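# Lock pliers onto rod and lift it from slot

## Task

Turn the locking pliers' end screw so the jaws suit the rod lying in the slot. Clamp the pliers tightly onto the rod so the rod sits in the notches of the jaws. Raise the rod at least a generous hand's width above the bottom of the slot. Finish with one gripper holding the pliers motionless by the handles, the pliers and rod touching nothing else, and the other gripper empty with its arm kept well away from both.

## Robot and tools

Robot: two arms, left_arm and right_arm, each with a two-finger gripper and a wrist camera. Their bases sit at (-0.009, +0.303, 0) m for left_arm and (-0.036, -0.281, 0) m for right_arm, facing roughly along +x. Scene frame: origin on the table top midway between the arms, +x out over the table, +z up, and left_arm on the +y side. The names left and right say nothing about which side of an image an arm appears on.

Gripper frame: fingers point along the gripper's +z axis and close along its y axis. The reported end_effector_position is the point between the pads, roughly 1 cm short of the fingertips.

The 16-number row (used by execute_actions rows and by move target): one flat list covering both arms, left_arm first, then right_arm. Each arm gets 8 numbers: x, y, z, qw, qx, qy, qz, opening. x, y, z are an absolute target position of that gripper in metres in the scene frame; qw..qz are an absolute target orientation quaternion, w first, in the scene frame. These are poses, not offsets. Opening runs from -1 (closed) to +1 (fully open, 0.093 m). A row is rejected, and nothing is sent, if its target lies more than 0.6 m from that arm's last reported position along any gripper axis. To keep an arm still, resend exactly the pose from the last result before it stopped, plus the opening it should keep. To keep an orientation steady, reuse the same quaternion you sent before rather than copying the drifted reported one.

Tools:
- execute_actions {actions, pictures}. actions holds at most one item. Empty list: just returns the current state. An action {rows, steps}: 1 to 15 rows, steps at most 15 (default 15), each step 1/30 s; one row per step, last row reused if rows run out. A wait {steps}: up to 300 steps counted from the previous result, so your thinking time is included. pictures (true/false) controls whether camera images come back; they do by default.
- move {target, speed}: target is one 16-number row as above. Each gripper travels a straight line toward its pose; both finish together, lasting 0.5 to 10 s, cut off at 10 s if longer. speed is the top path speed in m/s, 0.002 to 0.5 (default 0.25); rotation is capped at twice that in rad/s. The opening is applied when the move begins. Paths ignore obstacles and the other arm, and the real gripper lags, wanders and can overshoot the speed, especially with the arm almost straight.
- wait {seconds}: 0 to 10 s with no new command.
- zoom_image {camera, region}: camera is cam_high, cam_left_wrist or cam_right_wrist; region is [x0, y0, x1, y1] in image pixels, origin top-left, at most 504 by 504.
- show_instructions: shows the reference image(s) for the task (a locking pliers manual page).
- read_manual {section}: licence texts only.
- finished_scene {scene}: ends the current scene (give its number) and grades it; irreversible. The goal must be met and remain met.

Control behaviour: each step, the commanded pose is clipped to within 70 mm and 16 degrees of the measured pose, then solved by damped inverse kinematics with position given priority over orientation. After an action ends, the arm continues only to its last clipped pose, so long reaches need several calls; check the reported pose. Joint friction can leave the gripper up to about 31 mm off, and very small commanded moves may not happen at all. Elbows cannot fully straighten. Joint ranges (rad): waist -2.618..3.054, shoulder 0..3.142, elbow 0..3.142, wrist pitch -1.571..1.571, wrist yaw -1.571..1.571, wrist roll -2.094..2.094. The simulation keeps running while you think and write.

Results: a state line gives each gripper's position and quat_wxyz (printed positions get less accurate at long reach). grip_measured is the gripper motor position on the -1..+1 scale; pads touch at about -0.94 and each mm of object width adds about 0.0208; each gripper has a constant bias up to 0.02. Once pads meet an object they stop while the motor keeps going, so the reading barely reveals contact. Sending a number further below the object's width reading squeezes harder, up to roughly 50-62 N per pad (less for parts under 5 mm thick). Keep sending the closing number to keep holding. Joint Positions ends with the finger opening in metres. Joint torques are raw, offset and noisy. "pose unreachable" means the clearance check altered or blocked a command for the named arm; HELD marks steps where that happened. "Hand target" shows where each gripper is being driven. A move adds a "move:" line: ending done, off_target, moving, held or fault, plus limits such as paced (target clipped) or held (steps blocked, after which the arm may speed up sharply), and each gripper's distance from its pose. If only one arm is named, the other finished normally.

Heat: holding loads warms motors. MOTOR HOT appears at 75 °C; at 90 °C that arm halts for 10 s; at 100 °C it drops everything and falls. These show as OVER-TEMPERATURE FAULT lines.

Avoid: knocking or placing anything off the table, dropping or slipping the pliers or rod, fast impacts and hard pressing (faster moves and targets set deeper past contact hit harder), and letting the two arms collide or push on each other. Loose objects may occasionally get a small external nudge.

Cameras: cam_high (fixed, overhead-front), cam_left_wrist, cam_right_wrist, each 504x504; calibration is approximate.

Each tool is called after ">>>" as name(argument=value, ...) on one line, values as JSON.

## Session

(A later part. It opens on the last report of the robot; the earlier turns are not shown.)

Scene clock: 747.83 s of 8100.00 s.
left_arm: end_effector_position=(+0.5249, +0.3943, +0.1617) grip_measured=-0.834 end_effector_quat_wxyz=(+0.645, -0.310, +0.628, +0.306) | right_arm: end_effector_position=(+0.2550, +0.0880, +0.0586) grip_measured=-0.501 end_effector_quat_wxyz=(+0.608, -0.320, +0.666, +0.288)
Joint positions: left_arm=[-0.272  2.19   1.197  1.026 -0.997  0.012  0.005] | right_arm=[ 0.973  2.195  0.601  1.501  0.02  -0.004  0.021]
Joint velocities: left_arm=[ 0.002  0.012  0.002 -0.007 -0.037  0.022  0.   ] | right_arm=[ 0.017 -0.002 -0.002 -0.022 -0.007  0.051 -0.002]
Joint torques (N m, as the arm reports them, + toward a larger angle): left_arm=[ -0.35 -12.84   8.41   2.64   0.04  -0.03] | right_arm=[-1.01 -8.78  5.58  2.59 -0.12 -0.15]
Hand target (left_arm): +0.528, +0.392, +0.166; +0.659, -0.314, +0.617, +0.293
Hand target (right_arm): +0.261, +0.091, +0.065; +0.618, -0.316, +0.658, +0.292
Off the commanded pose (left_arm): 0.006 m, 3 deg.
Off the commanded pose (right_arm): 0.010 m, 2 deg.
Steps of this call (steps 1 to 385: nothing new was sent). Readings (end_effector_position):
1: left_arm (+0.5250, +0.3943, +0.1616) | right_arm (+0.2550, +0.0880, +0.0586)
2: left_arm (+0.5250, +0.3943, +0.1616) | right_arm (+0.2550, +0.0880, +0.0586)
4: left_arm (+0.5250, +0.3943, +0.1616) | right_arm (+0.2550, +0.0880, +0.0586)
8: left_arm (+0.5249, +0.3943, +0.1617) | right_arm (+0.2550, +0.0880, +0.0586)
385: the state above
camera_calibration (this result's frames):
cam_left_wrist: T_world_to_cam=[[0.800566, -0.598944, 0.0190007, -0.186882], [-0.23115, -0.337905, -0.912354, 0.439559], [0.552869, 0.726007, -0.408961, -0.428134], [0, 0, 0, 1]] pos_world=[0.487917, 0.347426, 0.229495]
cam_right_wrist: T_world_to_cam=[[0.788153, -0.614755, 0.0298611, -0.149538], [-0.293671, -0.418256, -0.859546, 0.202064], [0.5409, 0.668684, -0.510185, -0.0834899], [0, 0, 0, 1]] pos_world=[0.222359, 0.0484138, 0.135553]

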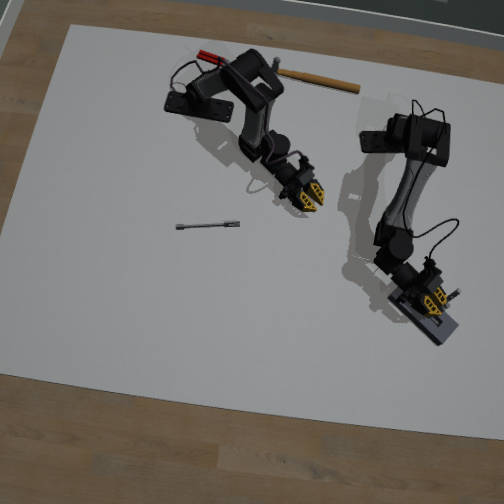

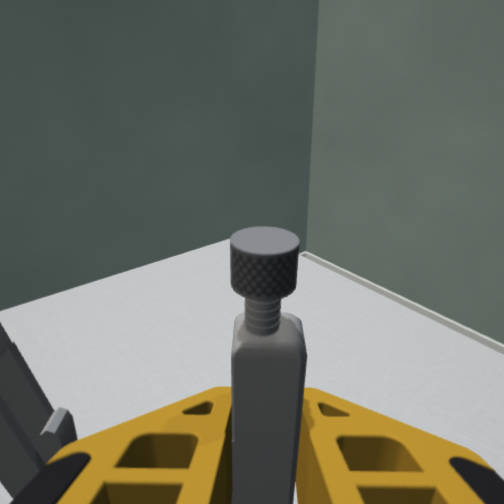

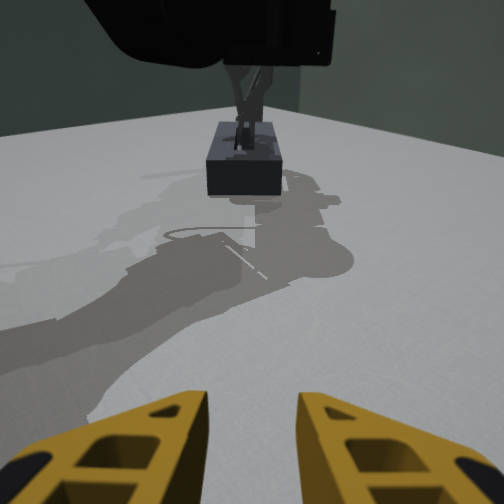

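>>> move(target=[0.527,0.394,0.165,0.6397,-0.323,0.6225,0.3163,-0.9,0.2615,0.0913,0.065,0.618,-0.316,0.658,0.292,-0.5], speed=0.02)

>>> zoom_image(camera="cam_right_wrist", region=[215, 105, 275, 165])

Scene clock: 768.23 s of 8100.00 s.
left_arm: end_effector_position=(+0.5231, +0.3943, +0.1570) grip_measured=-0.834 end_effector_quat_wxyz=(+0.636, -0.313, +0.633, +0.312) | right_arm: end_effector_position=(+0.2550, +0.0880, +0.0586) grip_measured=-0.501 end_effector_quat_wxyz=(+0.608, -0.320, +0.666, +0.288)
Joint positions: left_arm=[-0.275  2.19   1.197  0.998 -1.014  0.002  0.005] | right_arm=[ 0.973  2.195  0.601  1.501  0.02  -0.004  0.021]
Joint velocities: left_arm=[ 0.007  0.007  0.017 -0.051 -0.037 -0.007  0.   ] | right_arm=[ 0.022  0.017 -0.002 -0.037  0.051 -0.022  0.001]
Joint torques (N m, as the arm reports them, + toward a larger angle): left_arm=[ -0.63 -12.91  11.43   2.13  -0.39   0.12] | right_arm=[-1.02 -8.79  5.53  2.6  -0.14 -0.16]
Hand target (left_arm): +0.527, +0.394, +0.165; +0.639, -0.323, +0.623, +0.316
Hand target (right_arm): +0.261, +0.091, +0.065; +0.618, -0.316, +0.658, +0.292
Off the commanded pose (left_arm): 0.009 m, 2 deg.
Off the commanded pose (right_arm): 0.010 m, 2 deg.
move: done
camera_calibration (this result's frames):
cam_left_wrist: T_world_to_cam=[[0.808666, -0.588241, 0.00560989, -0.191745], [-0.244551, -0.344831, -0.906249, 0.443615], [0.535027, 0.731481, -0.422708, -0.419633], [0, 0, 0, 1]] pos_world=[0.488058, 0.347133, 0.225719]
cam_right_wrist: T_world_to_cam=[[0.788153, -0.614755, 0.0298611, -0.149538], [-0.293671, -0.418256, -0.859546, 0.202064], [0.5409, 0.668684, -0.510185, -0.0834899], [0, 0, 0, 1]] pos_world=[0.222359, 0.0484138, 0.135553]

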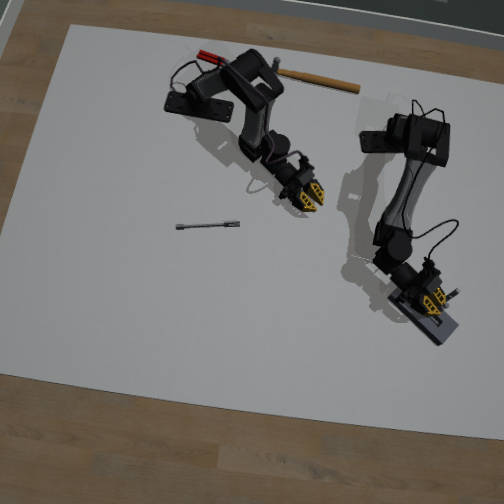

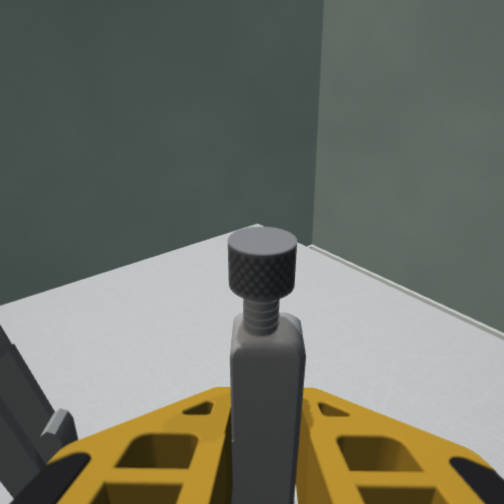

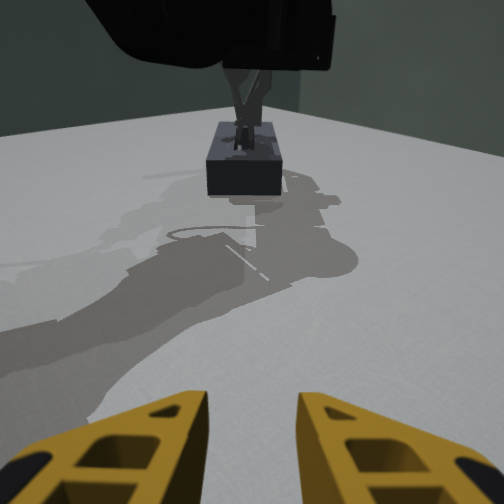

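Region (215, 105, 275, 165) of cam_right_wrist's 504x504 image, scaled by 8.400, with more detail than that image has.

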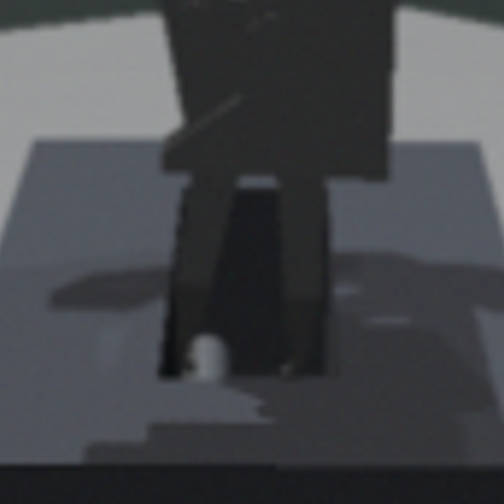

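>>> move(target=[0.527,0.394,0.155,0.637,-0.326,0.621,0.321,-0.9,0.2615,0.0913,0.065,0.618,-0.316,0.658,0.292,-0.5], speed=0.01)

>>> zoom_image(camera="cam_right_wrist", region=[215, 105, 275, 165])

Scene clock: 774.10 s of 8100.00 s.
left_arm: end_effector_position=(+0.5241, +0.3936, +0.1465) grip_measured=-0.834 end_effector_quat_wxyz=(+0.630, -0.316, +0.635, +0.317) | right_arm: end_effector_position=(+0.2550, +0.0880, +0.0586) grip_measured=-0.501 end_effector_quat_wxyz=(+0.608, -0.320, +0.666, +0.288)
Joint positions: left_arm=[-0.28   2.219  1.208  1.001 -1.032 -0.004  0.005] | right_arm=[ 0.973  2.195  0.601  1.501  0.02  -0.004  0.021]
Joint velocities: left_arm=[-0.017  0.007  0.012 -0.037 -0.022  0.007 -0.001] | right_arm=[ 0.012 -0.002  0.002 -0.081  0.037  0.037  0.001]
Joint torques (N m, as the arm reports them, + toward a larger angle): left_arm=[ -0.39 -12.95  10.67   2.36  -0.34   0.16] | right_arm=[-1.02 -8.79  5.54  2.6  -0.11 -0.14]
Hand target (left_arm): +0.527, +0.394, +0.155; +0.636, -0.326, +0.621, +0.320
Hand target (right_arm): +0.261, +0.091, +0.065; +0.618, -0.316, +0.658, +0.292
Off the commanded pose (left_arm): 0.009 m, 2 deg.
Off the commanded pose (right_arm): 0.010 m, 2 deg.
move: done
camera_calibration (this result's frames):
cam_left_wrist: T_world_to_cam=[[0.81691, -0.57676, -0.00230889, -0.200555], [-0.249526, -0.349808, -0.902979, 0.438169], [0.519995, 0.738229, -0.429678, -0.417863], [0, 0, 0, 1]] pos_world=[0.490456, 0.346082, 0.215647]
cam_right_wrist: T_world_to_cam=[[0.788153, -0.614755, 0.0298611, -0.149538], [-0.293671, -0.418256, -0.859546, 0.202064], [0.5409, 0.668684, -0.510185, -0.0834899], [0, 0, 0, 1]] pos_world=[0.222359, 0.0484138, 0.135553]

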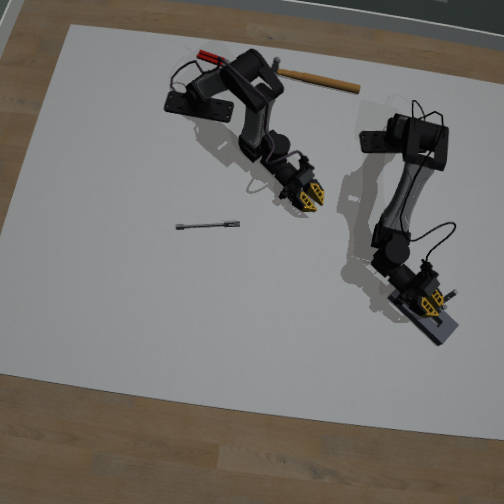

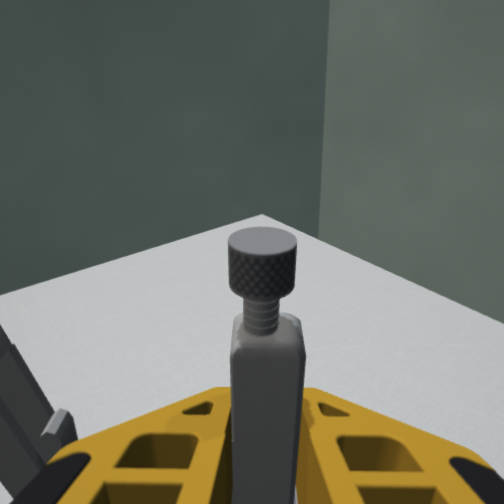

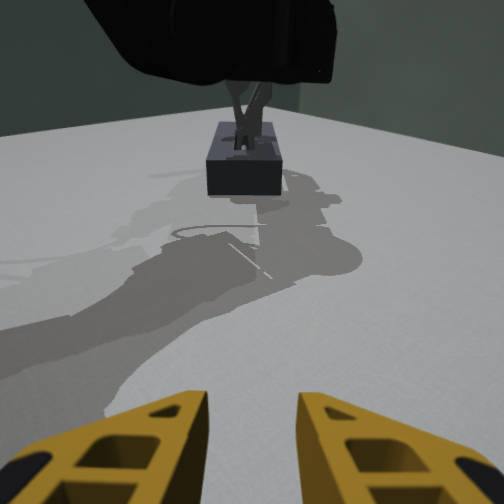

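Region (215, 105, 275, 165) of cam_right_wrist's 504x504 image, scaled by 8.400, with more detail than that image has.

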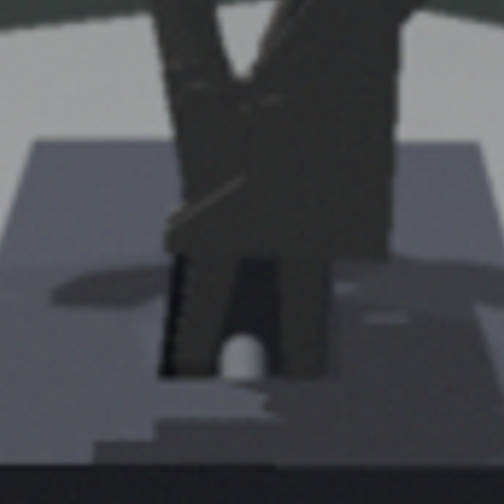

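>>> move(target=[0.527,0.394,0.149,0.640,-0.320,0.625,0.314,-0.9,0.2615,0.0913,0.065,0.618,-0.316,0.658,0.292,-0.5], speed=0.01)

>>> zoom_image(camera="cam_right_wrist", region=[215, 105, 275, 165])

Scene clock: 778.63 s of 8100.00 s.
left_arm: end_effector_position=(+0.5246, +0.3932, +0.1475) grip_measured=-0.834 end_effector_quat_wxyz=(+0.632, -0.316, +0.633, +0.315) | right_arm: end_effector_position=(+0.2550, +0.0880, +0.0586) grip_measured=-0.501 end_effector_quat_wxyz=(+0.608, -0.320, +0.666, +0.288)
Joint positions: left_arm=[-0.28   2.219  1.208  1.007 -1.029 -0.004  0.005] | right_arm=[ 0.973  2.195  0.601  1.501  0.02  -0.004  0.021]
Joint velocities: left_arm=[-0.017 -0.017 -0.012  0.007  0.037  0.007 -0.   ] | right_arm=[ 0.017 -0.012  0.002  0.022 -0.007 -0.007 -0.001]
Joint torques (N m, as the arm reports them, + toward a larger angle): left_arm=[ -0.25 -12.57   8.84   2.53  -0.14   0.12] | right_arm=[-1.   -8.81  5.63  2.59 -0.12 -0.15]
Hand target (left_arm): +0.527, +0.394, +0.149; +0.639, -0.320, +0.625, +0.314
Hand target (right_arm): +0.261, +0.091, +0.065; +0.618, -0.316, +0.658, +0.292
Off the commanded pose (left_arm): 0.003 m, 1 deg.
Off the commanded pose (right_arm): 0.010 m, 2 deg.
move: done
camera_calibration (this result's frames):
cam_left_wrist: T_world_to_cam=[[0.814924, -0.57956, 0.00306913, -0.199845], [-0.24531, -0.34972, -0.904168, 0.436996], [0.525093, 0.736075, -0.427167, -0.419655], [0, 0, 0, 1]] pos_world=[0.490415, 0.345902, 0.216469]
cam_right_wrist: T_world_to_cam=[[0.788153, -0.614755, 0.0298611, -0.149538], [-0.293671, -0.418256, -0.859546, 0.202064], [0.5409, 0.668684, -0.510185, -0.0834899], [0, 0, 0, 1]] pos_world=[0.222359, 0.0484138, 0.135553]

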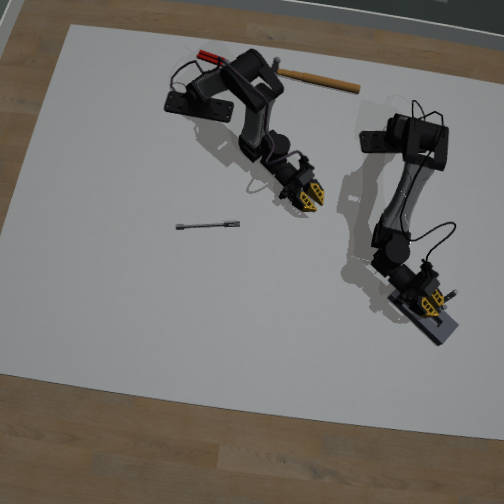

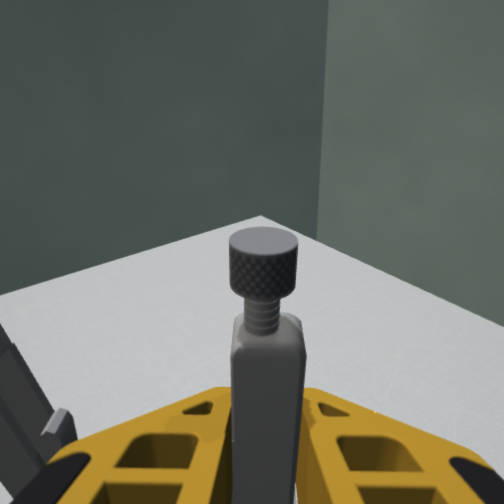

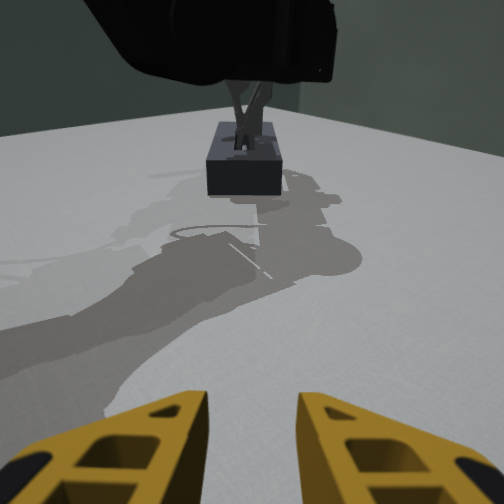

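Region (215, 105, 275, 165) of cam_right_wrist's 504x504 image, scaled by 8.400, with more detail than that image has.

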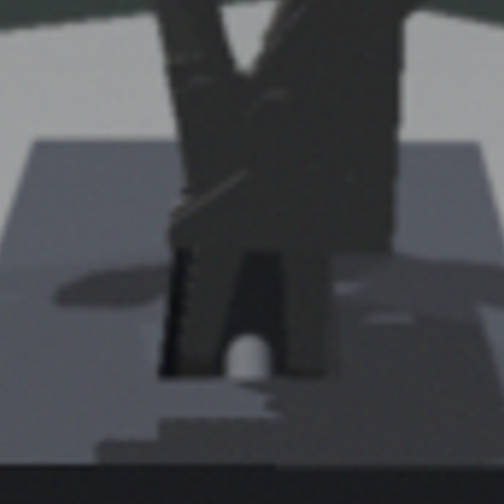

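>>> move(target=[0.529,0.394,0.139,0.640,-0.320,0.625,0.314,-0.9,0.2615,0.0913,0.065,0.618,-0.316,0.658,0.292,-0.5], speed=0.01)

>>> zoom_image(camera="cam_right_wrist", region=[215, 105, 275, 165])

Scene clock: 783.13 s of 8100.00 s.
left_arm: end_effector_position=(+0.5236, +0.3944, +0.1452) grip_measured=-0.834 end_effector_quat_wxyz=(+0.639, -0.324, +0.622, +0.315) | right_arm: end_effector_position=(+0.2550, +0.0880, +0.0586) grip_measured=-0.501 end_effector_quat_wxyz=(+0.608, -0.320, +0.666, +0.288)
Joint positions: left_arm=[-0.28   2.243  1.208  1.067 -1.041  0.006  0.005] | right_arm=[ 0.973  2.195  0.601  1.501  0.02  -0.004  0.021]
Joint velocities: left_arm=[-0.007 -0.007 -0.002 -0.066  0.022 -0.007  0.001] | right_arm=[-0.002 -0.007  0.002  0.037 -0.066  0.037 -0.   ]
Joint torques (N m, as the arm reports them, + toward a larger angle): left_arm=[ -0.1  -11.69   9.29   2.18   0.01   0.02] | right_arm=[-0.99 -8.82  5.55  2.6  -0.13 -0.15]
Hand target (left_arm): +0.529, +0.394, +0.139; +0.639, -0.320, +0.625, +0.314
Hand target (right_arm): +0.261, +0.091, +0.065; +0.618, -0.316, +0.658, +0.292
Off the commanded pose (left_arm): 0.008 m, 1 deg.
Off the commanded pose (right_arm): 0.010 m, 2 deg.
move: done
camera_calibration (this result's frames):
cam_left_wrist: T_world_to_cam=[[0.821814, -0.569229, 0.0245041, -0.209073], [-0.215673, -0.350606, -0.911351, 0.420962], [0.527359, 0.743676, -0.4109, -0.427504], [0, 0, 0, 1]] pos_world=[0.488057, 0.346505, 0.213106]
cam_right_wrist: T_world_to_cam=[[0.788153, -0.614755, 0.0298611, -0.149538], [-0.293671, -0.418256, -0.859546, 0.202064], [0.5409, 0.668684, -0.510185, -0.0834899], [0, 0, 0, 1]] pos_world=[0.222359, 0.0484138, 0.135553]

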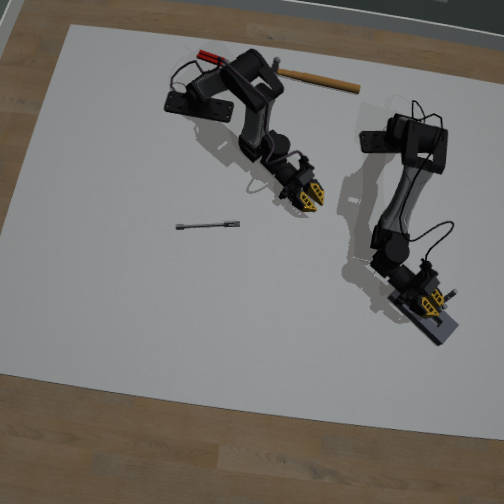

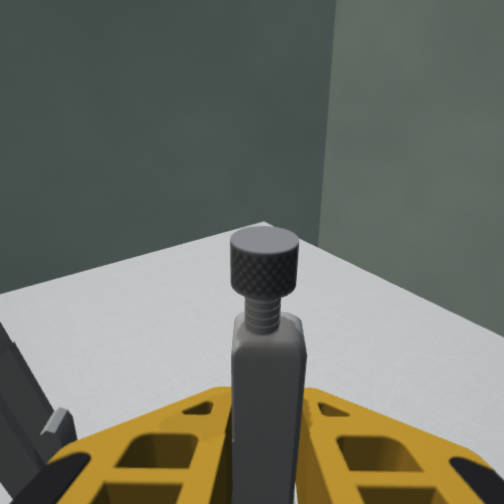

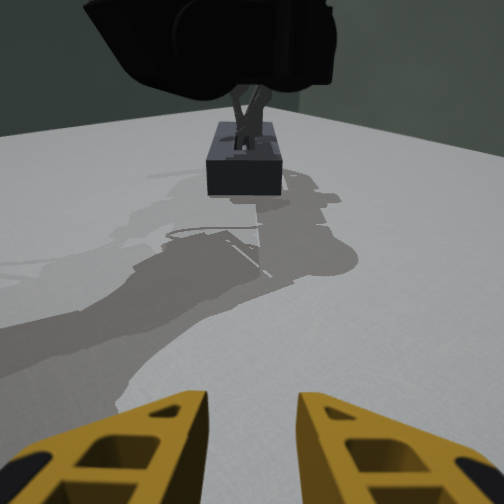

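Region (215, 105, 275, 165) of cam_right_wrist's 504x504 image, scaled by 8.400, with more detail than that image has.

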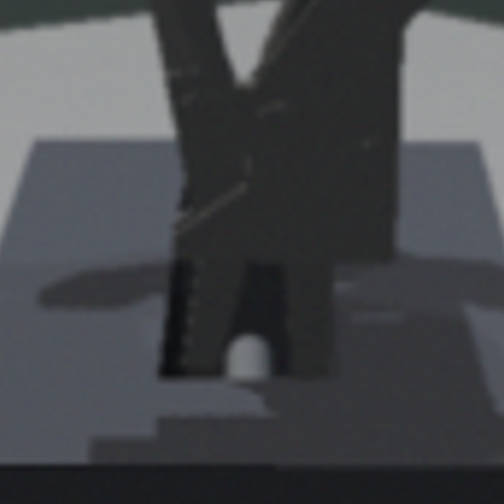

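Seated. Release.

>>> execute_actions(actions=[{"rows":[[0.5236,0.3944,0.1452,0.639,-0.324,0.622,0.315,-0.9,0.2615,0.0913,0.065,0.618,-0.316,0.658,0.292,-0.5],[0.5236,0.3944,0.1452,0.639,-0.324,0.622,0.315,-0.9,0.2615,0.0913,0.065,0.618,-0.316,0.658,0.292,-0.5],[0.5236,0.3944,0.1452,0.639,-0.324,0.622,0.315,-0.8,0.2615,0.0913,0.065,0.618,-0.316,0.658,0.292,-0.5],[0.5236,0.3944,0.1452,0.639,-0.324,0.622,0.315,-0.72,0.2615,0.0913,0.065,0.618,-0.316,0.658,0.292,-0.5],[0.5236,0.3944,0.1452,0.639,-0.324,0.622,0.315,-0.66,0.2615,0.0913,0.065,0.618,-0.316,0.658,0.292,-0.5],[0.5236,0.3944,0.1452,0.639,-0.324,0.622,0.315,-0.62,0.2615,0.0913,0.065,0.618,-0.316,0.658,0.292,-0.5],[0.5236,0.3944,0.1452,0.639,-0.324,0.622,0.315,-0.58,0.2615,0.0913,0.065,0.618,-0.316,0.658,0.292,-0.5],[0.5236,0.3944,0.1452,0.639,-0.324,0.622,0.315,-0.54,0.2615,0.0913,0.065,0.618,-0.316,0.658,0.292,-0.5],[0.5236,0.3944,0.1452,0.639,-0.324,0.622,0.315,-0.48,0.2615,0.0913,0.065,0.618,-0.316,0.658,0.292,-0.5],[0.5236,0.3944,0.1452,0.639,-0.324,0.622,0.315,-0.4,0.2615,0.0913,0.065,0.618,-0.316,0.658,0.292,-0.5],[0.5236,0.3944,0.1452,0.639,-0.324,0.622,0.315,-0.3,0.2615,0.0913,0.065,0.618,-0.316,0.658,0.292,-0.5]],"steps":15}], pictures=false)

>>> move(target=[0.49,0.355,0.16,0.639,-0.315,0.628,0.31,-0.3,0.2615,0.0913,0.065,0.618,-0.316,0.658,0.292,-0.5], speed=0.08)

>>> move(target=[0.463,0.383,0.136,0.638,-0.304,0.638,0.304,1.0,0.2615,0.0913,0.065,0.618,-0.316,0.658,0.292,-0.5], speed=0.08)

Scene clock: 789.87 s of 8100.00 s.
left_arm: end_effector_position=(+0.5230, +0.3948, +0.1453) grip_measured=-0.302 end_effector_quat_wxyz=(+0.639, -0.325, +0.621, +0.317) | right_arm: end_effector_position=(+0.2550, +0.0880, +0.0586) grip_measured=-0.501 end_effector_quat_wxyz=(+0.608, -0.320, +0.666, +0.288)
Joint positions: left_arm=[-0.28   2.243  1.208  1.068 -1.045  0.007  0.031] | right_arm=[ 0.973  2.195  0.601  1.501  0.02  -0.004  0.021]
Joint velocities: left_arm=[-0.012 -0.007 -0.022 -0.037 -0.007  0.007 -0.   ] | right_arm=[-0.007 -0.027  0.007 -0.081  0.022 -0.081 -0.   ]
Joint torques (N m, as the arm reports them, + toward a larger angle): left_arm=[ -0.3  -14.18   7.54   2.09  -0.07   0.02] | right_arm=[-0.98 -8.77  5.57  2.59 -0.12 -0.16]
Hand target (left_arm): +0.524, +0.394, +0.145; +0.639, -0.324, +0.622, +0.315
Hand target (right_arm): +0.261, +0.091, +0.065; +0.618, -0.316, +0.658, +0.292
Off the commanded pose (left_arm): 0.001 m, 0 deg.
Off the commanded pose (right_arm): 0.010 m, 2 deg.
Steps of this call (steps 1 to 187: nothing new was sent; steps 188 to 202: all 15 steps of this action). Readings (end_effector_position):
188: left_arm (+0.5234, +0.3945, +0.1454) | right_arm (+0.2550, +0.0880, +0.0586)
189: left_arm (+0.5234, +0.3946, +0.1454) | right_arm (+0.2550, +0.0880, +0.0586)
191: left_arm (+0.5232, +0.3947, +0.1454) | right_arm (+0.2550, +0.0880, +0.0586)
195: left_arm (+0.5230, +0.3948, +0.1453) | right_arm (+0.2550, +0.0880, +0.0586)
202: the state above

Scene clock: 791.13 s of 8100.00 s.
left_arm: end_effector_position=(+0.4968, +0.3553, +0.1625) grip_measured=-0.301 end_effector_quat_wxyz=(+0.643, -0.317, +0.626, +0.307) | right_arm: end_effector_position=(+0.2550, +0.0880, +0.0586) grip_measured=-0.501 end_effector_quat_wxyz=(+0.608, -0.320, +0.666, +0.288)
Joint positions: left_arm=[-0.376  2.13   1.096  1.068 -1.114  0.007  0.031] | right_arm=[ 0.973  2.195  0.601  1.501  0.02  -0.004  0.021]
Joint velocities: left_arm=[-0.017  0.002 -0.012 -0.037 -0.066 -0.022  0.   ] | right_arm=[-0.007  0.027 -0.002 -0.066  0.066  0.066 -0.   ]
Joint torques (N m, as the arm reports them, + toward a larger angle): left_arm=[ -0.61 -14.21   4.79   2.07  -0.18   0.02] | right_arm=[-0.99 -8.85  5.57  2.59 -0.12 -0.15]
Hand target (left_arm): +0.491, +0.354, +0.159; +0.639, -0.316, +0.629, +0.309
Hand target (right_arm): +0.261, +0.091, +0.065; +0.618, -0.316, +0.658, +0.292
Off the commanded pose (left_arm): 0.007 m, 1 deg.
Off the commanded pose (right_arm): 0.010 m, 2 deg.
move: done
camera_calibration (this result's frames):
cam_left_wrist: T_world_to_cam=[[0.807847, -0.588778, 0.0268957, -0.196247], [-0.222962, -0.347526, -0.910776, 0.419647], [0.545592, 0.729772, -0.412023, -0.381103], [0, 0, 0, 1]] pos_world=[0.46003, 0.30841, 0.230459]
cam_right_wrist: T_world_to_cam=[[0.788153, -0.614755, 0.0298611, -0.149538], [-0.293671, -0.418256, -0.859546, 0.202064], [0.5409, 0.668684, -0.510185, -0.0834899], [0, 0, 0, 1]] pos_world=[0.222359, 0.0484138, 0.135553]

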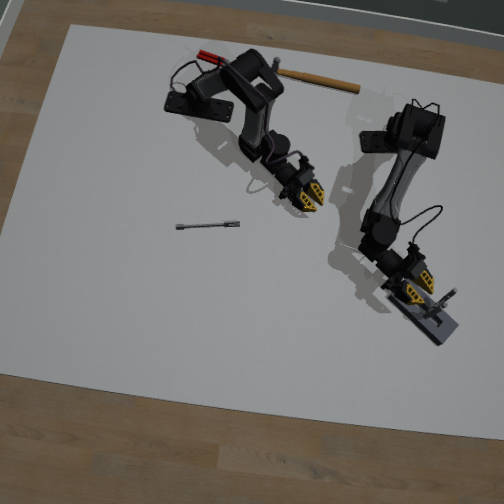

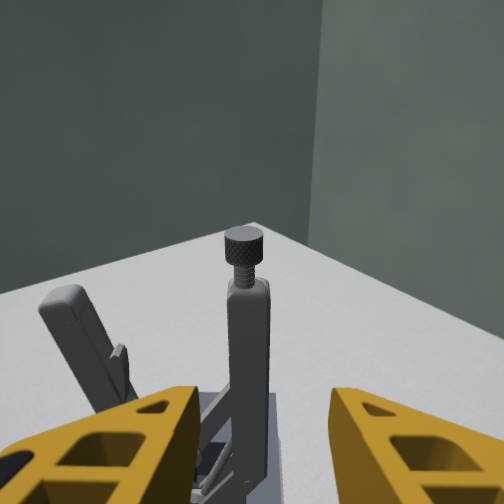

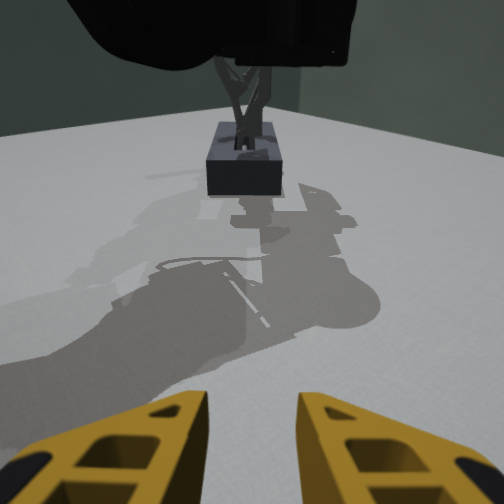

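Scene clock: 792.27 s of 8100.00 s.
left_arm: end_effector_position=(+0.4687, +0.3790, +0.1359) grip_measured=+1.000 end_effector_quat_wxyz=(+0.639, -0.303, +0.638, +0.305) | right_arm: end_effector_position=(+0.2550, +0.0880, +0.0586) grip_measured=-0.501 end_effector_quat_wxyz=(+0.608, -0.320, +0.666, +0.288)
Joint positions: left_arm=[-0.324  2.106  0.916  1.195 -1.036  0.007  0.093] | right_arm=[ 0.973  2.195  0.601  1.501  0.02  -0.004  0.021]
Joint velocities: left_arm=[-0.022 -0.007  0.002  0.037  0.066 -0.007  0.   ] | right_arm=[-0.017 -0.012 -0.027 -0.007 -0.022 -0.066 -0.001]
Joint torques (N m, as the arm reports them, + toward a larger angle): left_arm=[  0.18 -13.13   4.08   2.24  -0.08   0.02] | right_arm=[-0.96 -8.81  5.56  2.59 -0.14 -0.15]
Hand target (left_arm): +0.463, +0.383, +0.136; +0.639, -0.304, +0.638, +0.305
Hand target (right_arm): +0.261, +0.091, +0.065; +0.618, -0.316, +0.658, +0.292
Off the commanded pose (left_arm): 0.007 m, 0 deg.
Off the commanded pose (right_arm): 0.010 m, 2 deg.
move: done
camera_calibration (this result's frames):
cam_left_wrist: T_world_to_cam=[[0.793157, -0.609017, -0.000289387, -0.140627], [-0.257937, -0.335496, -0.906041, 0.40866], [0.551697, 0.718708, -0.423189, -0.391182], [0, 0, 0, 1]] pos_world=[0.432762, 0.332605, 0.204678]
cam_right_wrist: T_world_to_cam=[[0.788153, -0.614755, 0.0298611, -0.149538], [-0.293671, -0.418256, -0.859546, 0.202064], [0.5409, 0.668684, -0.510185, -0.0834899], [0, 0, 0, 1]] pos_world=[0.222359, 0.0484138, 0.135553]

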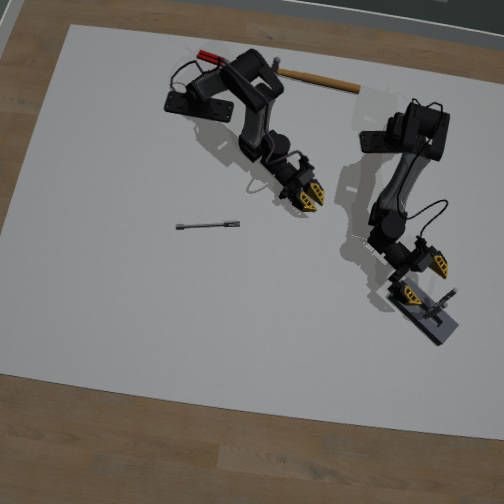

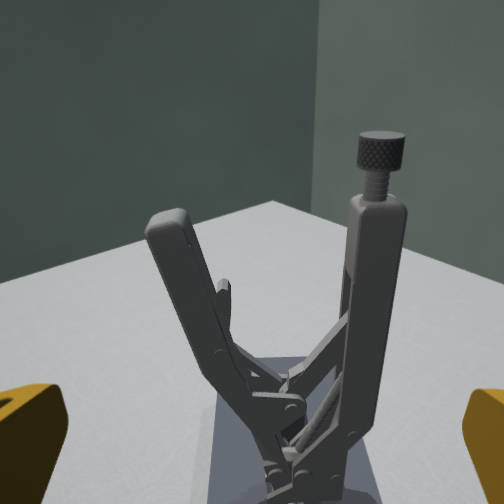

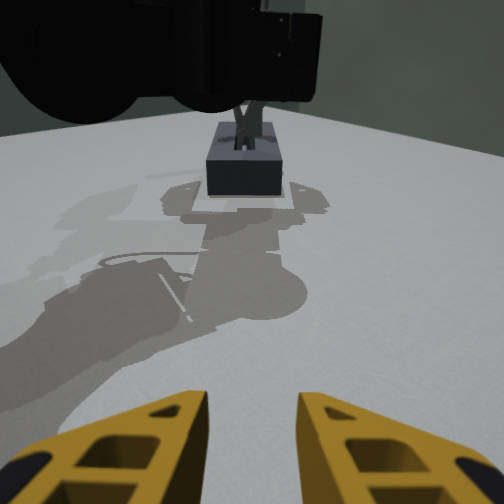

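>>> move(target=[0.503,0.419,0.136,0.638,-0.304,0.638,0.304,1.0,0.2615,0.0913,0.065,0.618,-0.316,0.658,0.292,-0.5], speed=0.06)

>>> execute_actions(actions=[{"rows":[[0.504,0.418,0.136,0.638,-0.304,0.638,0.304,0.85,0.2615,0.0913,0.065,0.618,-0.316,0.658,0.292,-0.5],[0.505,0.417,0.136,0.638,-0.304,0.638,0.304,0.8,0.2615,0.0913,0.065,0.618,-0.316,0.658,0.292,-0.5],[0.506,0.416,0.136,0.638,-0.304,0.638,0.304,0.75,0.2615,0.0913,0.065,0.618,-0.316,0.658,0.292,-0.5],[0.506,0.415,0.136,0.638,-0.304,0.638,0.304,0.7,0.2615,0.0913,0.065,0.618,-0.316,0.658,0.292,-0.5],[0.507,0.414,0.136,0.638,-0.304,0.638,0.304,0.65,0.2615,0.0913,0.065,0.618,-0.316,0.658,0.292,-0.5],[0.508,0.413,0.136,0.638,-0.304,0.638,0.304,0.6,0.2615,0.0913,0.065,0.618,-0.316,0.658,0.292,-0.5],[0.508,0.413,0.136,0.638,-0.304,0.638,0.304,0.56,0.2615,0.0913,0.065,0.618,-0.316,0.658,0.292,-0.5],[0.509,0.412,0.136,0.638,-0.304,0.638,0.304,0.52,0.2615,0.0913,0.065,0.618,-0.316,0.658,0.292,-0.5],[0.509,0.412,0.136,0.638,-0.304,0.638,0.304,0.48,0.2615,0.0913,0.065,0.618,-0.316,0.658,0.292,-0.5],[0.510,0.411,0.136,0.638,-0.304,0.638,0.304,0.44,0.2615,0.0913,0.065,0.618,-0.316,0.658,0.292,-0.5],[0.510,0.411,0.136,0.638,-0.304,0.638,0.304,0.40,0.2615,0.0913,0.065,0.618,-0.316,0.658,0.292,-0.5]],"steps":15}])

Scene clock: 800.13 s of 8100.00 s.
left_arm: end_effector_position=(+0.4965, +0.4173, +0.1403) grip_measured=+1.000 end_effector_quat_wxyz=(+0.641, -0.305, +0.635, +0.304) | right_arm: end_effector_position=(+0.2550, +0.0880, +0.0586) grip_measured=-0.501 end_effector_quat_wxyz=(+0.608, -0.320, +0.666, +0.288)
Joint positions: left_arm=[-0.219  2.158  1.031  1.14  -0.933  0.007  0.093] | right_arm=[ 0.973  2.195  0.601  1.501  0.02  -0.004  0.021]
Joint velocities: left_arm=[ 0.002  0.002 -0.017 -0.051  0.051 -0.022  0.   ] | right_arm=[ 0.007  0.002  0.002  0.007  0.037 -0.037  0.001]
Joint torques (N m, as the arm reports them, + toward a larger angle): left_arm=[  0.11 -11.11   9.52   2.03  -0.05   0.06] | right_arm=[-0.96 -8.8   5.53  2.59 -0.12 -0.15]
Hand target (left_arm): +0.502, +0.420, +0.137; +0.639, -0.303, +0.638, +0.305
Hand target (right_arm): +0.261, +0.091, +0.065; +0.618, -0.316, +0.658, +0.292
Off the commanded pose (left_arm): 0.008 m, 1 deg.
Off the commanded pose (right_arm): 0.010 m, 2 deg.
move: done
camera_calibration (this result's frames):
cam_left_wrist: T_world_to_cam=[[0.794054, -0.607803, 0.00729954, -0.141388], [-0.248743, -0.335877, -0.908468, 0.428626], [0.554622, 0.719557, -0.417891, -0.434757], [0, 0, 0, 1]] pos_world=[0.460013, 0.370862, 0.208744]
cam_right_wrist: T_world_to_cam=[[0.788153, -0.614755, 0.0298611, -0.149538], [-0.293671, -0.418256, -0.859546, 0.202064], [0.5409, 0.668684, -0.510185, -0.0834899], [0, 0, 0, 1]] pos_world=[0.222359, 0.0484138, 0.135553]

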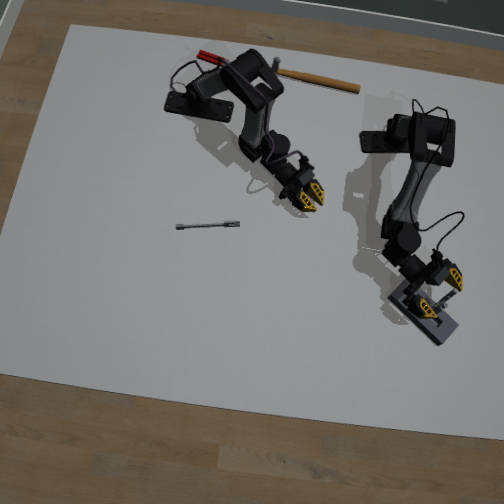

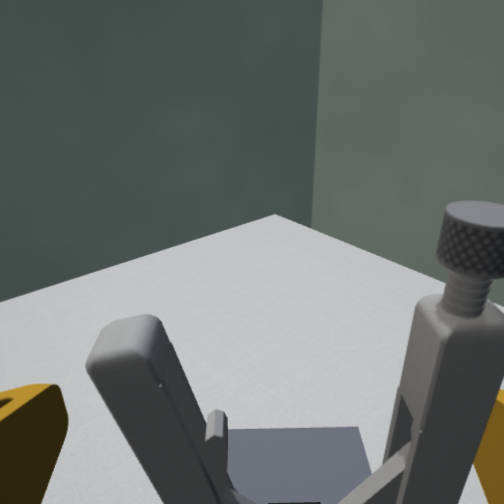

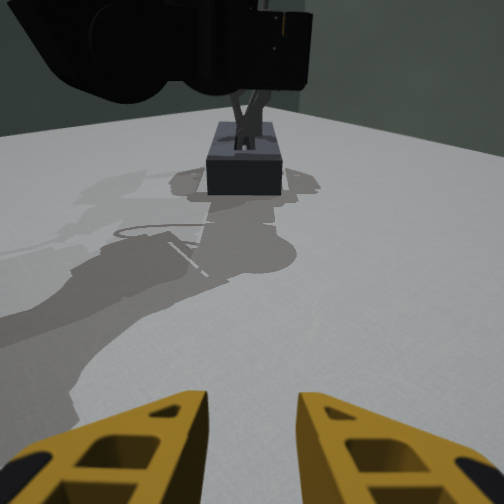

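Scene clock: 800.63 s of 8100.00 s.
left_arm: end_effector_position=(+0.5048, +0.4146, +0.1394) grip_measured=+0.404 end_effector_quat_wxyz=(+0.640, -0.303, +0.637, +0.304) | right_arm: end_effector_position=(+0.2550, +0.0880, +0.0586) grip_measured=-0.501 end_effector_quat_wxyz=(+0.608, -0.320, +0.666, +0.288)
Joint positions: left_arm=[-0.224  2.178  1.071  1.116 -0.936  0.006  0.065] | right_arm=[ 0.973  2.195  0.601  1.501  0.02  -0.004  0.021]
Joint velocities: left_arm=[-0.002 -0.002 -0.022 -0.081  0.066 -0.022 -0.001] | right_arm=[-0.027 -0.002 -0.007 -0.022  0.037 -0.022  0.001]
Joint torques (N m, as the arm reports them, + toward a larger angle): left_arm=[ -0.96 -11.48   9.65   2.08  -0.16  -0.01] | right_arm=[-0.99 -8.83  5.54  2.6  -0.12 -0.16]
Hand target (left_arm): +0.510, +0.411, +0.136; +0.638, -0.304, +0.638, +0.304
Hand target (right_arm): +0.261, +0.091, +0.065; +0.618, -0.316, +0.658, +0.292
Off the commanded pose (left_arm): 0.007 m, 0 deg.
Off the commanded pose (right_arm): 0.010 m, 2 deg.
Steps of this call (steps 1 to 15: all 15 steps of this action). Readings (end_effector_position):
1: left_arm (+0.4965, +0.4173, +0.1400) | right_arm (+0.2550, +0.0880, +0.0586)
2: left_arm (+0.4969, +0.4173, +0.1397) | right_arm (+0.2550, +0.0880, +0.0586)
4: left_arm (+0.4989, +0.4172, +0.1392) | right_arm (+0.2550, +0.0880, +0.0586)
8: left_arm (+0.5023, +0.4167, +0.1396) | right_arm (+0.2550, +0.0880, +0.0586)
15: the state above
camera_calibration (this result's frames):
cam_left_wrist: T_world_to_cam=[[0.792916, -0.60932, 0.00370356, -0.147903], [-0.253693, -0.335648, -0.907183, 0.431108], [0.554007, 0.71838, -0.42072, -0.436602], [0, 0, 0, 1]] pos_world=[0.468524, 0.368227, 0.207954]
cam_right_wrist: T_world_to_cam=[[0.788153, -0.614755, 0.0298611, -0.149538], [-0.293671, -0.418256, -0.859546, 0.202064], [0.5409, 0.668684, -0.510185, -0.0834899], [0, 0, 0, 1]] pos_world=[0.222359, 0.0484138, 0.135553]

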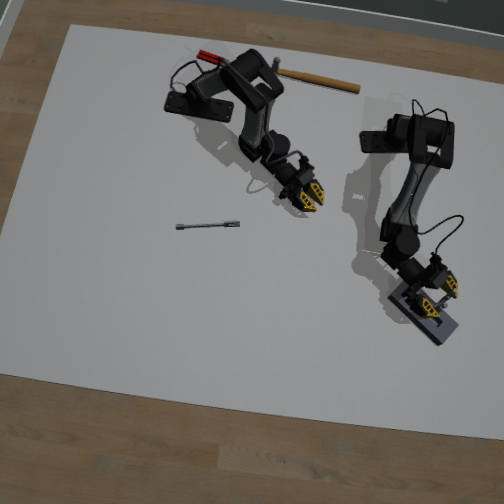

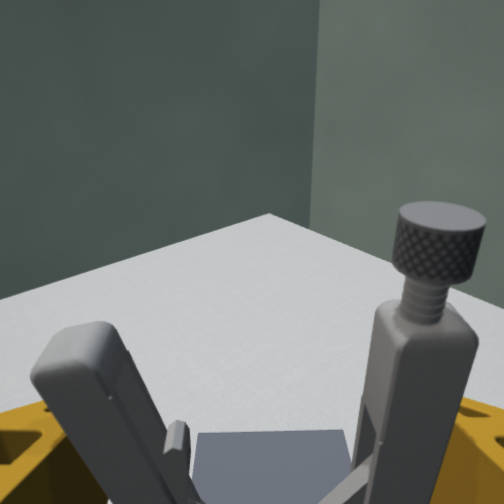

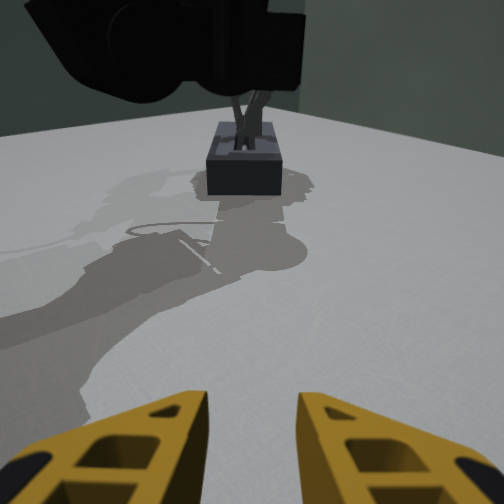

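>>> execute_actions(actions=[{"rows":[[0.510,0.410,0.136,0.638,-0.304,0.638,0.304,0.38,0.2615,0.0913,0.065,0.618,-0.316,0.658,0.292,-0.5],[0.510,0.409,0.136,0.638,-0.304,0.638,0.304,0.36,0.2615,0.0913,0.065,0.618,-0.316,0.658,0.292,-0.5],[0.510,0.408,0.136,0.638,-0.304,0.638,0.304,0.34,0.2615,0.0913,0.065,0.618,-0.316,0.658,0.292,-0.5],[0.511,0.408,0.136,0.638,-0.304,0.638,0.304,0.32,0.2615,0.0913,0.065,0.618,-0.316,0.658,0.292,-0.5],[0.511,0.407,0.136,0.638,-0.304,0.638,0.304,0.30,0.2615,0.0913,0.065,0.618,-0.316,0.658,0.292,-0.5],[0.511,0.406,0.136,0.638,-0.304,0.638,0.304,0.28,0.2615,0.0913,0.065,0.618,-0.316,0.658,0.292,-0.5],[0.511,0.406,0.136,0.638,-0.304,0.638,0.304,0.26,0.2615,0.0913,0.065,0.618,-0.316,0.658,0.292,-0.5],[0.511,0.405,0.136,0.638,-0.304,0.638,0.304,0.24,0.2615,0.0913,0.065,0.618,-0.316,0.658,0.292,-0.5]],"steps":15}], pictures=false)

>>> execute_actions(actions=[{"rows":[[0.511,0.405,0.136,0.638,-0.304,0.638,0.304,0.22,0.2615,0.0913,0.065,0.618,-0.316,0.658,0.292,-0.5],[0.511,0.405,0.136,0.638,-0.304,0.638,0.304,0.20,0.2615,0.0913,0.065,0.618,-0.316,0.658,0.292,-0.5],[0.512,0.404,0.136,0.638,-0.304,0.638,0.304,0.18,0.2615,0.0913,0.065,0.618,-0.316,0.658,0.292,-0.5],[0.512,0.404,0.136,0.638,-0.304,0.638,0.304,0.16,0.2615,0.0913,0.065,0.618,-0.316,0.658,0.292,-0.5]],"steps":15}])

Scene clock: 806.60 s of 8100.00 s.
left_arm: end_effector_position=(+0.5049, +0.4086, +0.1392) grip_measured=+0.244 end_effector_quat_wxyz=(+0.640, -0.303, +0.637, +0.303) | right_arm: end_effector_position=(+0.2550, +0.0880, +0.0586) grip_measured=-0.501 end_effector_quat_wxyz=(+0.608, -0.320, +0.666, +0.288)
Joint positions: left_arm=[-0.238  2.178  1.071  1.114 -0.948  0.005  0.057] | right_arm=[ 0.973  2.195  0.601  1.501  0.02  -0.004  0.021]
Joint velocities: left_arm=[ 0.007 -0.012  0.012 -0.007 -0.007 -0.007 -0.   ] | right_arm=[-0.007 -0.002  0.012  0.081  0.066 -0.022 -0.   ]
Joint torques (N m, as the arm reports them, + toward a larger angle): left_arm=[ -0.92 -11.16  10.29   2.02  -0.26  -0.01] | right_arm=[-1.02 -8.85  5.56  2.6  -0.12 -0.15]
Hand target (left_arm): +0.511, +0.405, +0.136; +0.638, -0.304, +0.638, +0.304
Hand target (right_arm): +0.261, +0.091, +0.065; +0.618, -0.316, +0.658, +0.292
Off the commanded pose (left_arm): 0.008 m, 0 deg.
Off the commanded pose (right_arm): 0.010 m, 2 deg.
Steps of this call (steps 1 to 164: nothing new was sent; steps 165 to 179: all 15 steps of this action). Readings (end_effector_position):
165: left_arm (+0.5047, +0.4147, +0.1394) | right_arm (+0.2550, +0.0880, +0.0586)
166: left_arm (+0.5048, +0.4143, +0.1394) | right_arm (+0.2550, +0.0880, +0.0586)
168: left_arm (+0.5049, +0.4131, +0.1394) | right_arm (+0.2550, +0.0880, +0.0586)
172: left_arm (+0.5052, +0.4096, +0.1393) | right_arm (+0.2550, +0.0880, +0.0586)
179: the state above

Scene clock: 807.10 s of 8100.00 s.
left_arm: end_effector_position=(+0.5064, +0.4086, +0.1394) grip_measured=+0.166 end_effector_quat_wxyz=(+0.639, -0.305, +0.636, +0.305) | right_arm: end_effector_position=(+0.2550, +0.0880, +0.0586) grip_measured=-0.501 end_effector_quat_wxyz=(+0.608, -0.320, +0.666, +0.288)
Joint positions: left_arm=[-0.24   2.184  1.083  1.107 -0.955  0.004  0.053] | right_arm=[ 0.973  2.195  0.601  1.501  0.02  -0.004  0.021]
Joint velocities: left_arm=[ 0.007 -0.002 -0.002 -0.022  0.022  0.022  0.   ] | right_arm=[-0.007  0.002 -0.017 -0.051  0.022 -0.022 -0.   ]
Joint torques (N m, as the arm reports them, + toward a larger angle): left_arm=[ -0.97 -11.29   9.64   2.06  -0.19  -0.02] | right_arm=[-1.   -8.74  5.56  2.59 -0.11 -0.15]
Hand target (left_arm): +0.512, +0.404, +0.136; +0.638, -0.304, +0.638, +0.304
Hand target (right_arm): +0.261, +0.091, +0.065; +0.618, -0.316, +0.658, +0.292
Off the commanded pose (left_arm): 0.008 m, 0 deg.
Off the commanded pose (right_arm): 0.010 m, 2 deg.
Steps of this call (steps 1 to 15: all 15 steps of this action). Readings (end_effector_position):
1: left_arm (+0.5049, +0.4086, +0.1392) | right_arm (+0.2550, +0.0880, +0.0586)
2: left_arm (+0.5049, +0.4084, +0.1392) | right_arm (+0.2550, +0.0880, +0.0586)
4: left_arm (+0.5058, +0.4082, +0.1396) | right_arm (+0.2550, +0.0880, +0.0586)
8: left_arm (+0.5064, +0.4086, +0.1395) | right_arm (+0.2550, +0.0880, +0.0586)
15: the state above
camera_calibration (this result's frames):
cam_left_wrist: T_world_to_cam=[[0.795232, -0.606292, 0.00404833, -0.155285], [-0.252724, -0.337536, -0.906753, 0.42977], [0.551123, 0.720055, -0.421644, -0.432298], [0, 0, 0, 1]] pos_world=[0.47035, 0.362194, 0.208048]
cam_right_wrist: T_world_to_cam=[[0.788153, -0.614755, 0.0298611, -0.149538], [-0.293671, -0.418256, -0.859546, 0.202064], [0.5409, 0.668684, -0.510185, -0.0834899], [0, 0, 0, 1]] pos_world=[0.222359, 0.0484138, 0.135553]

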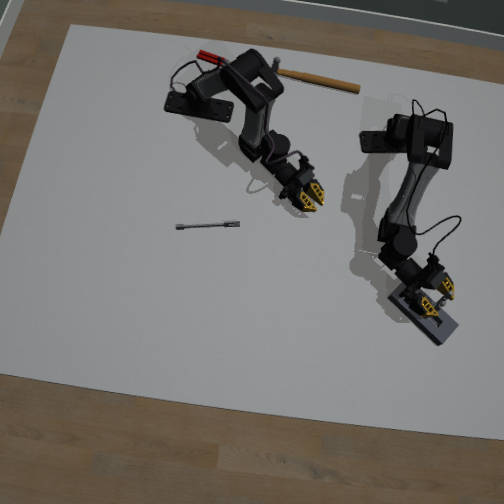

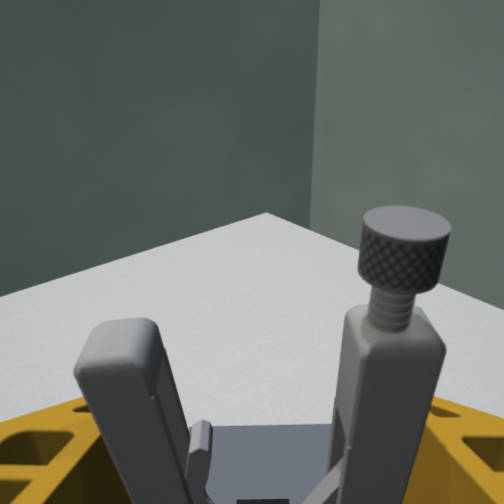

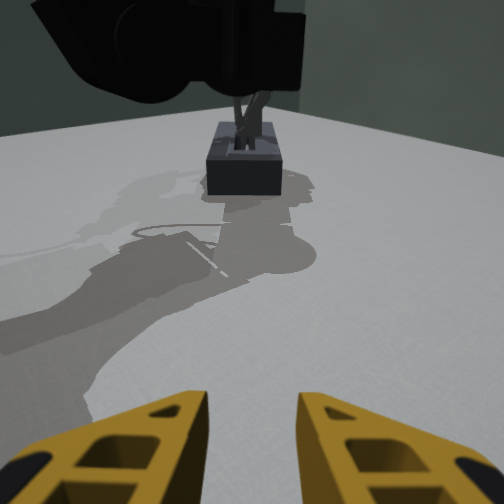

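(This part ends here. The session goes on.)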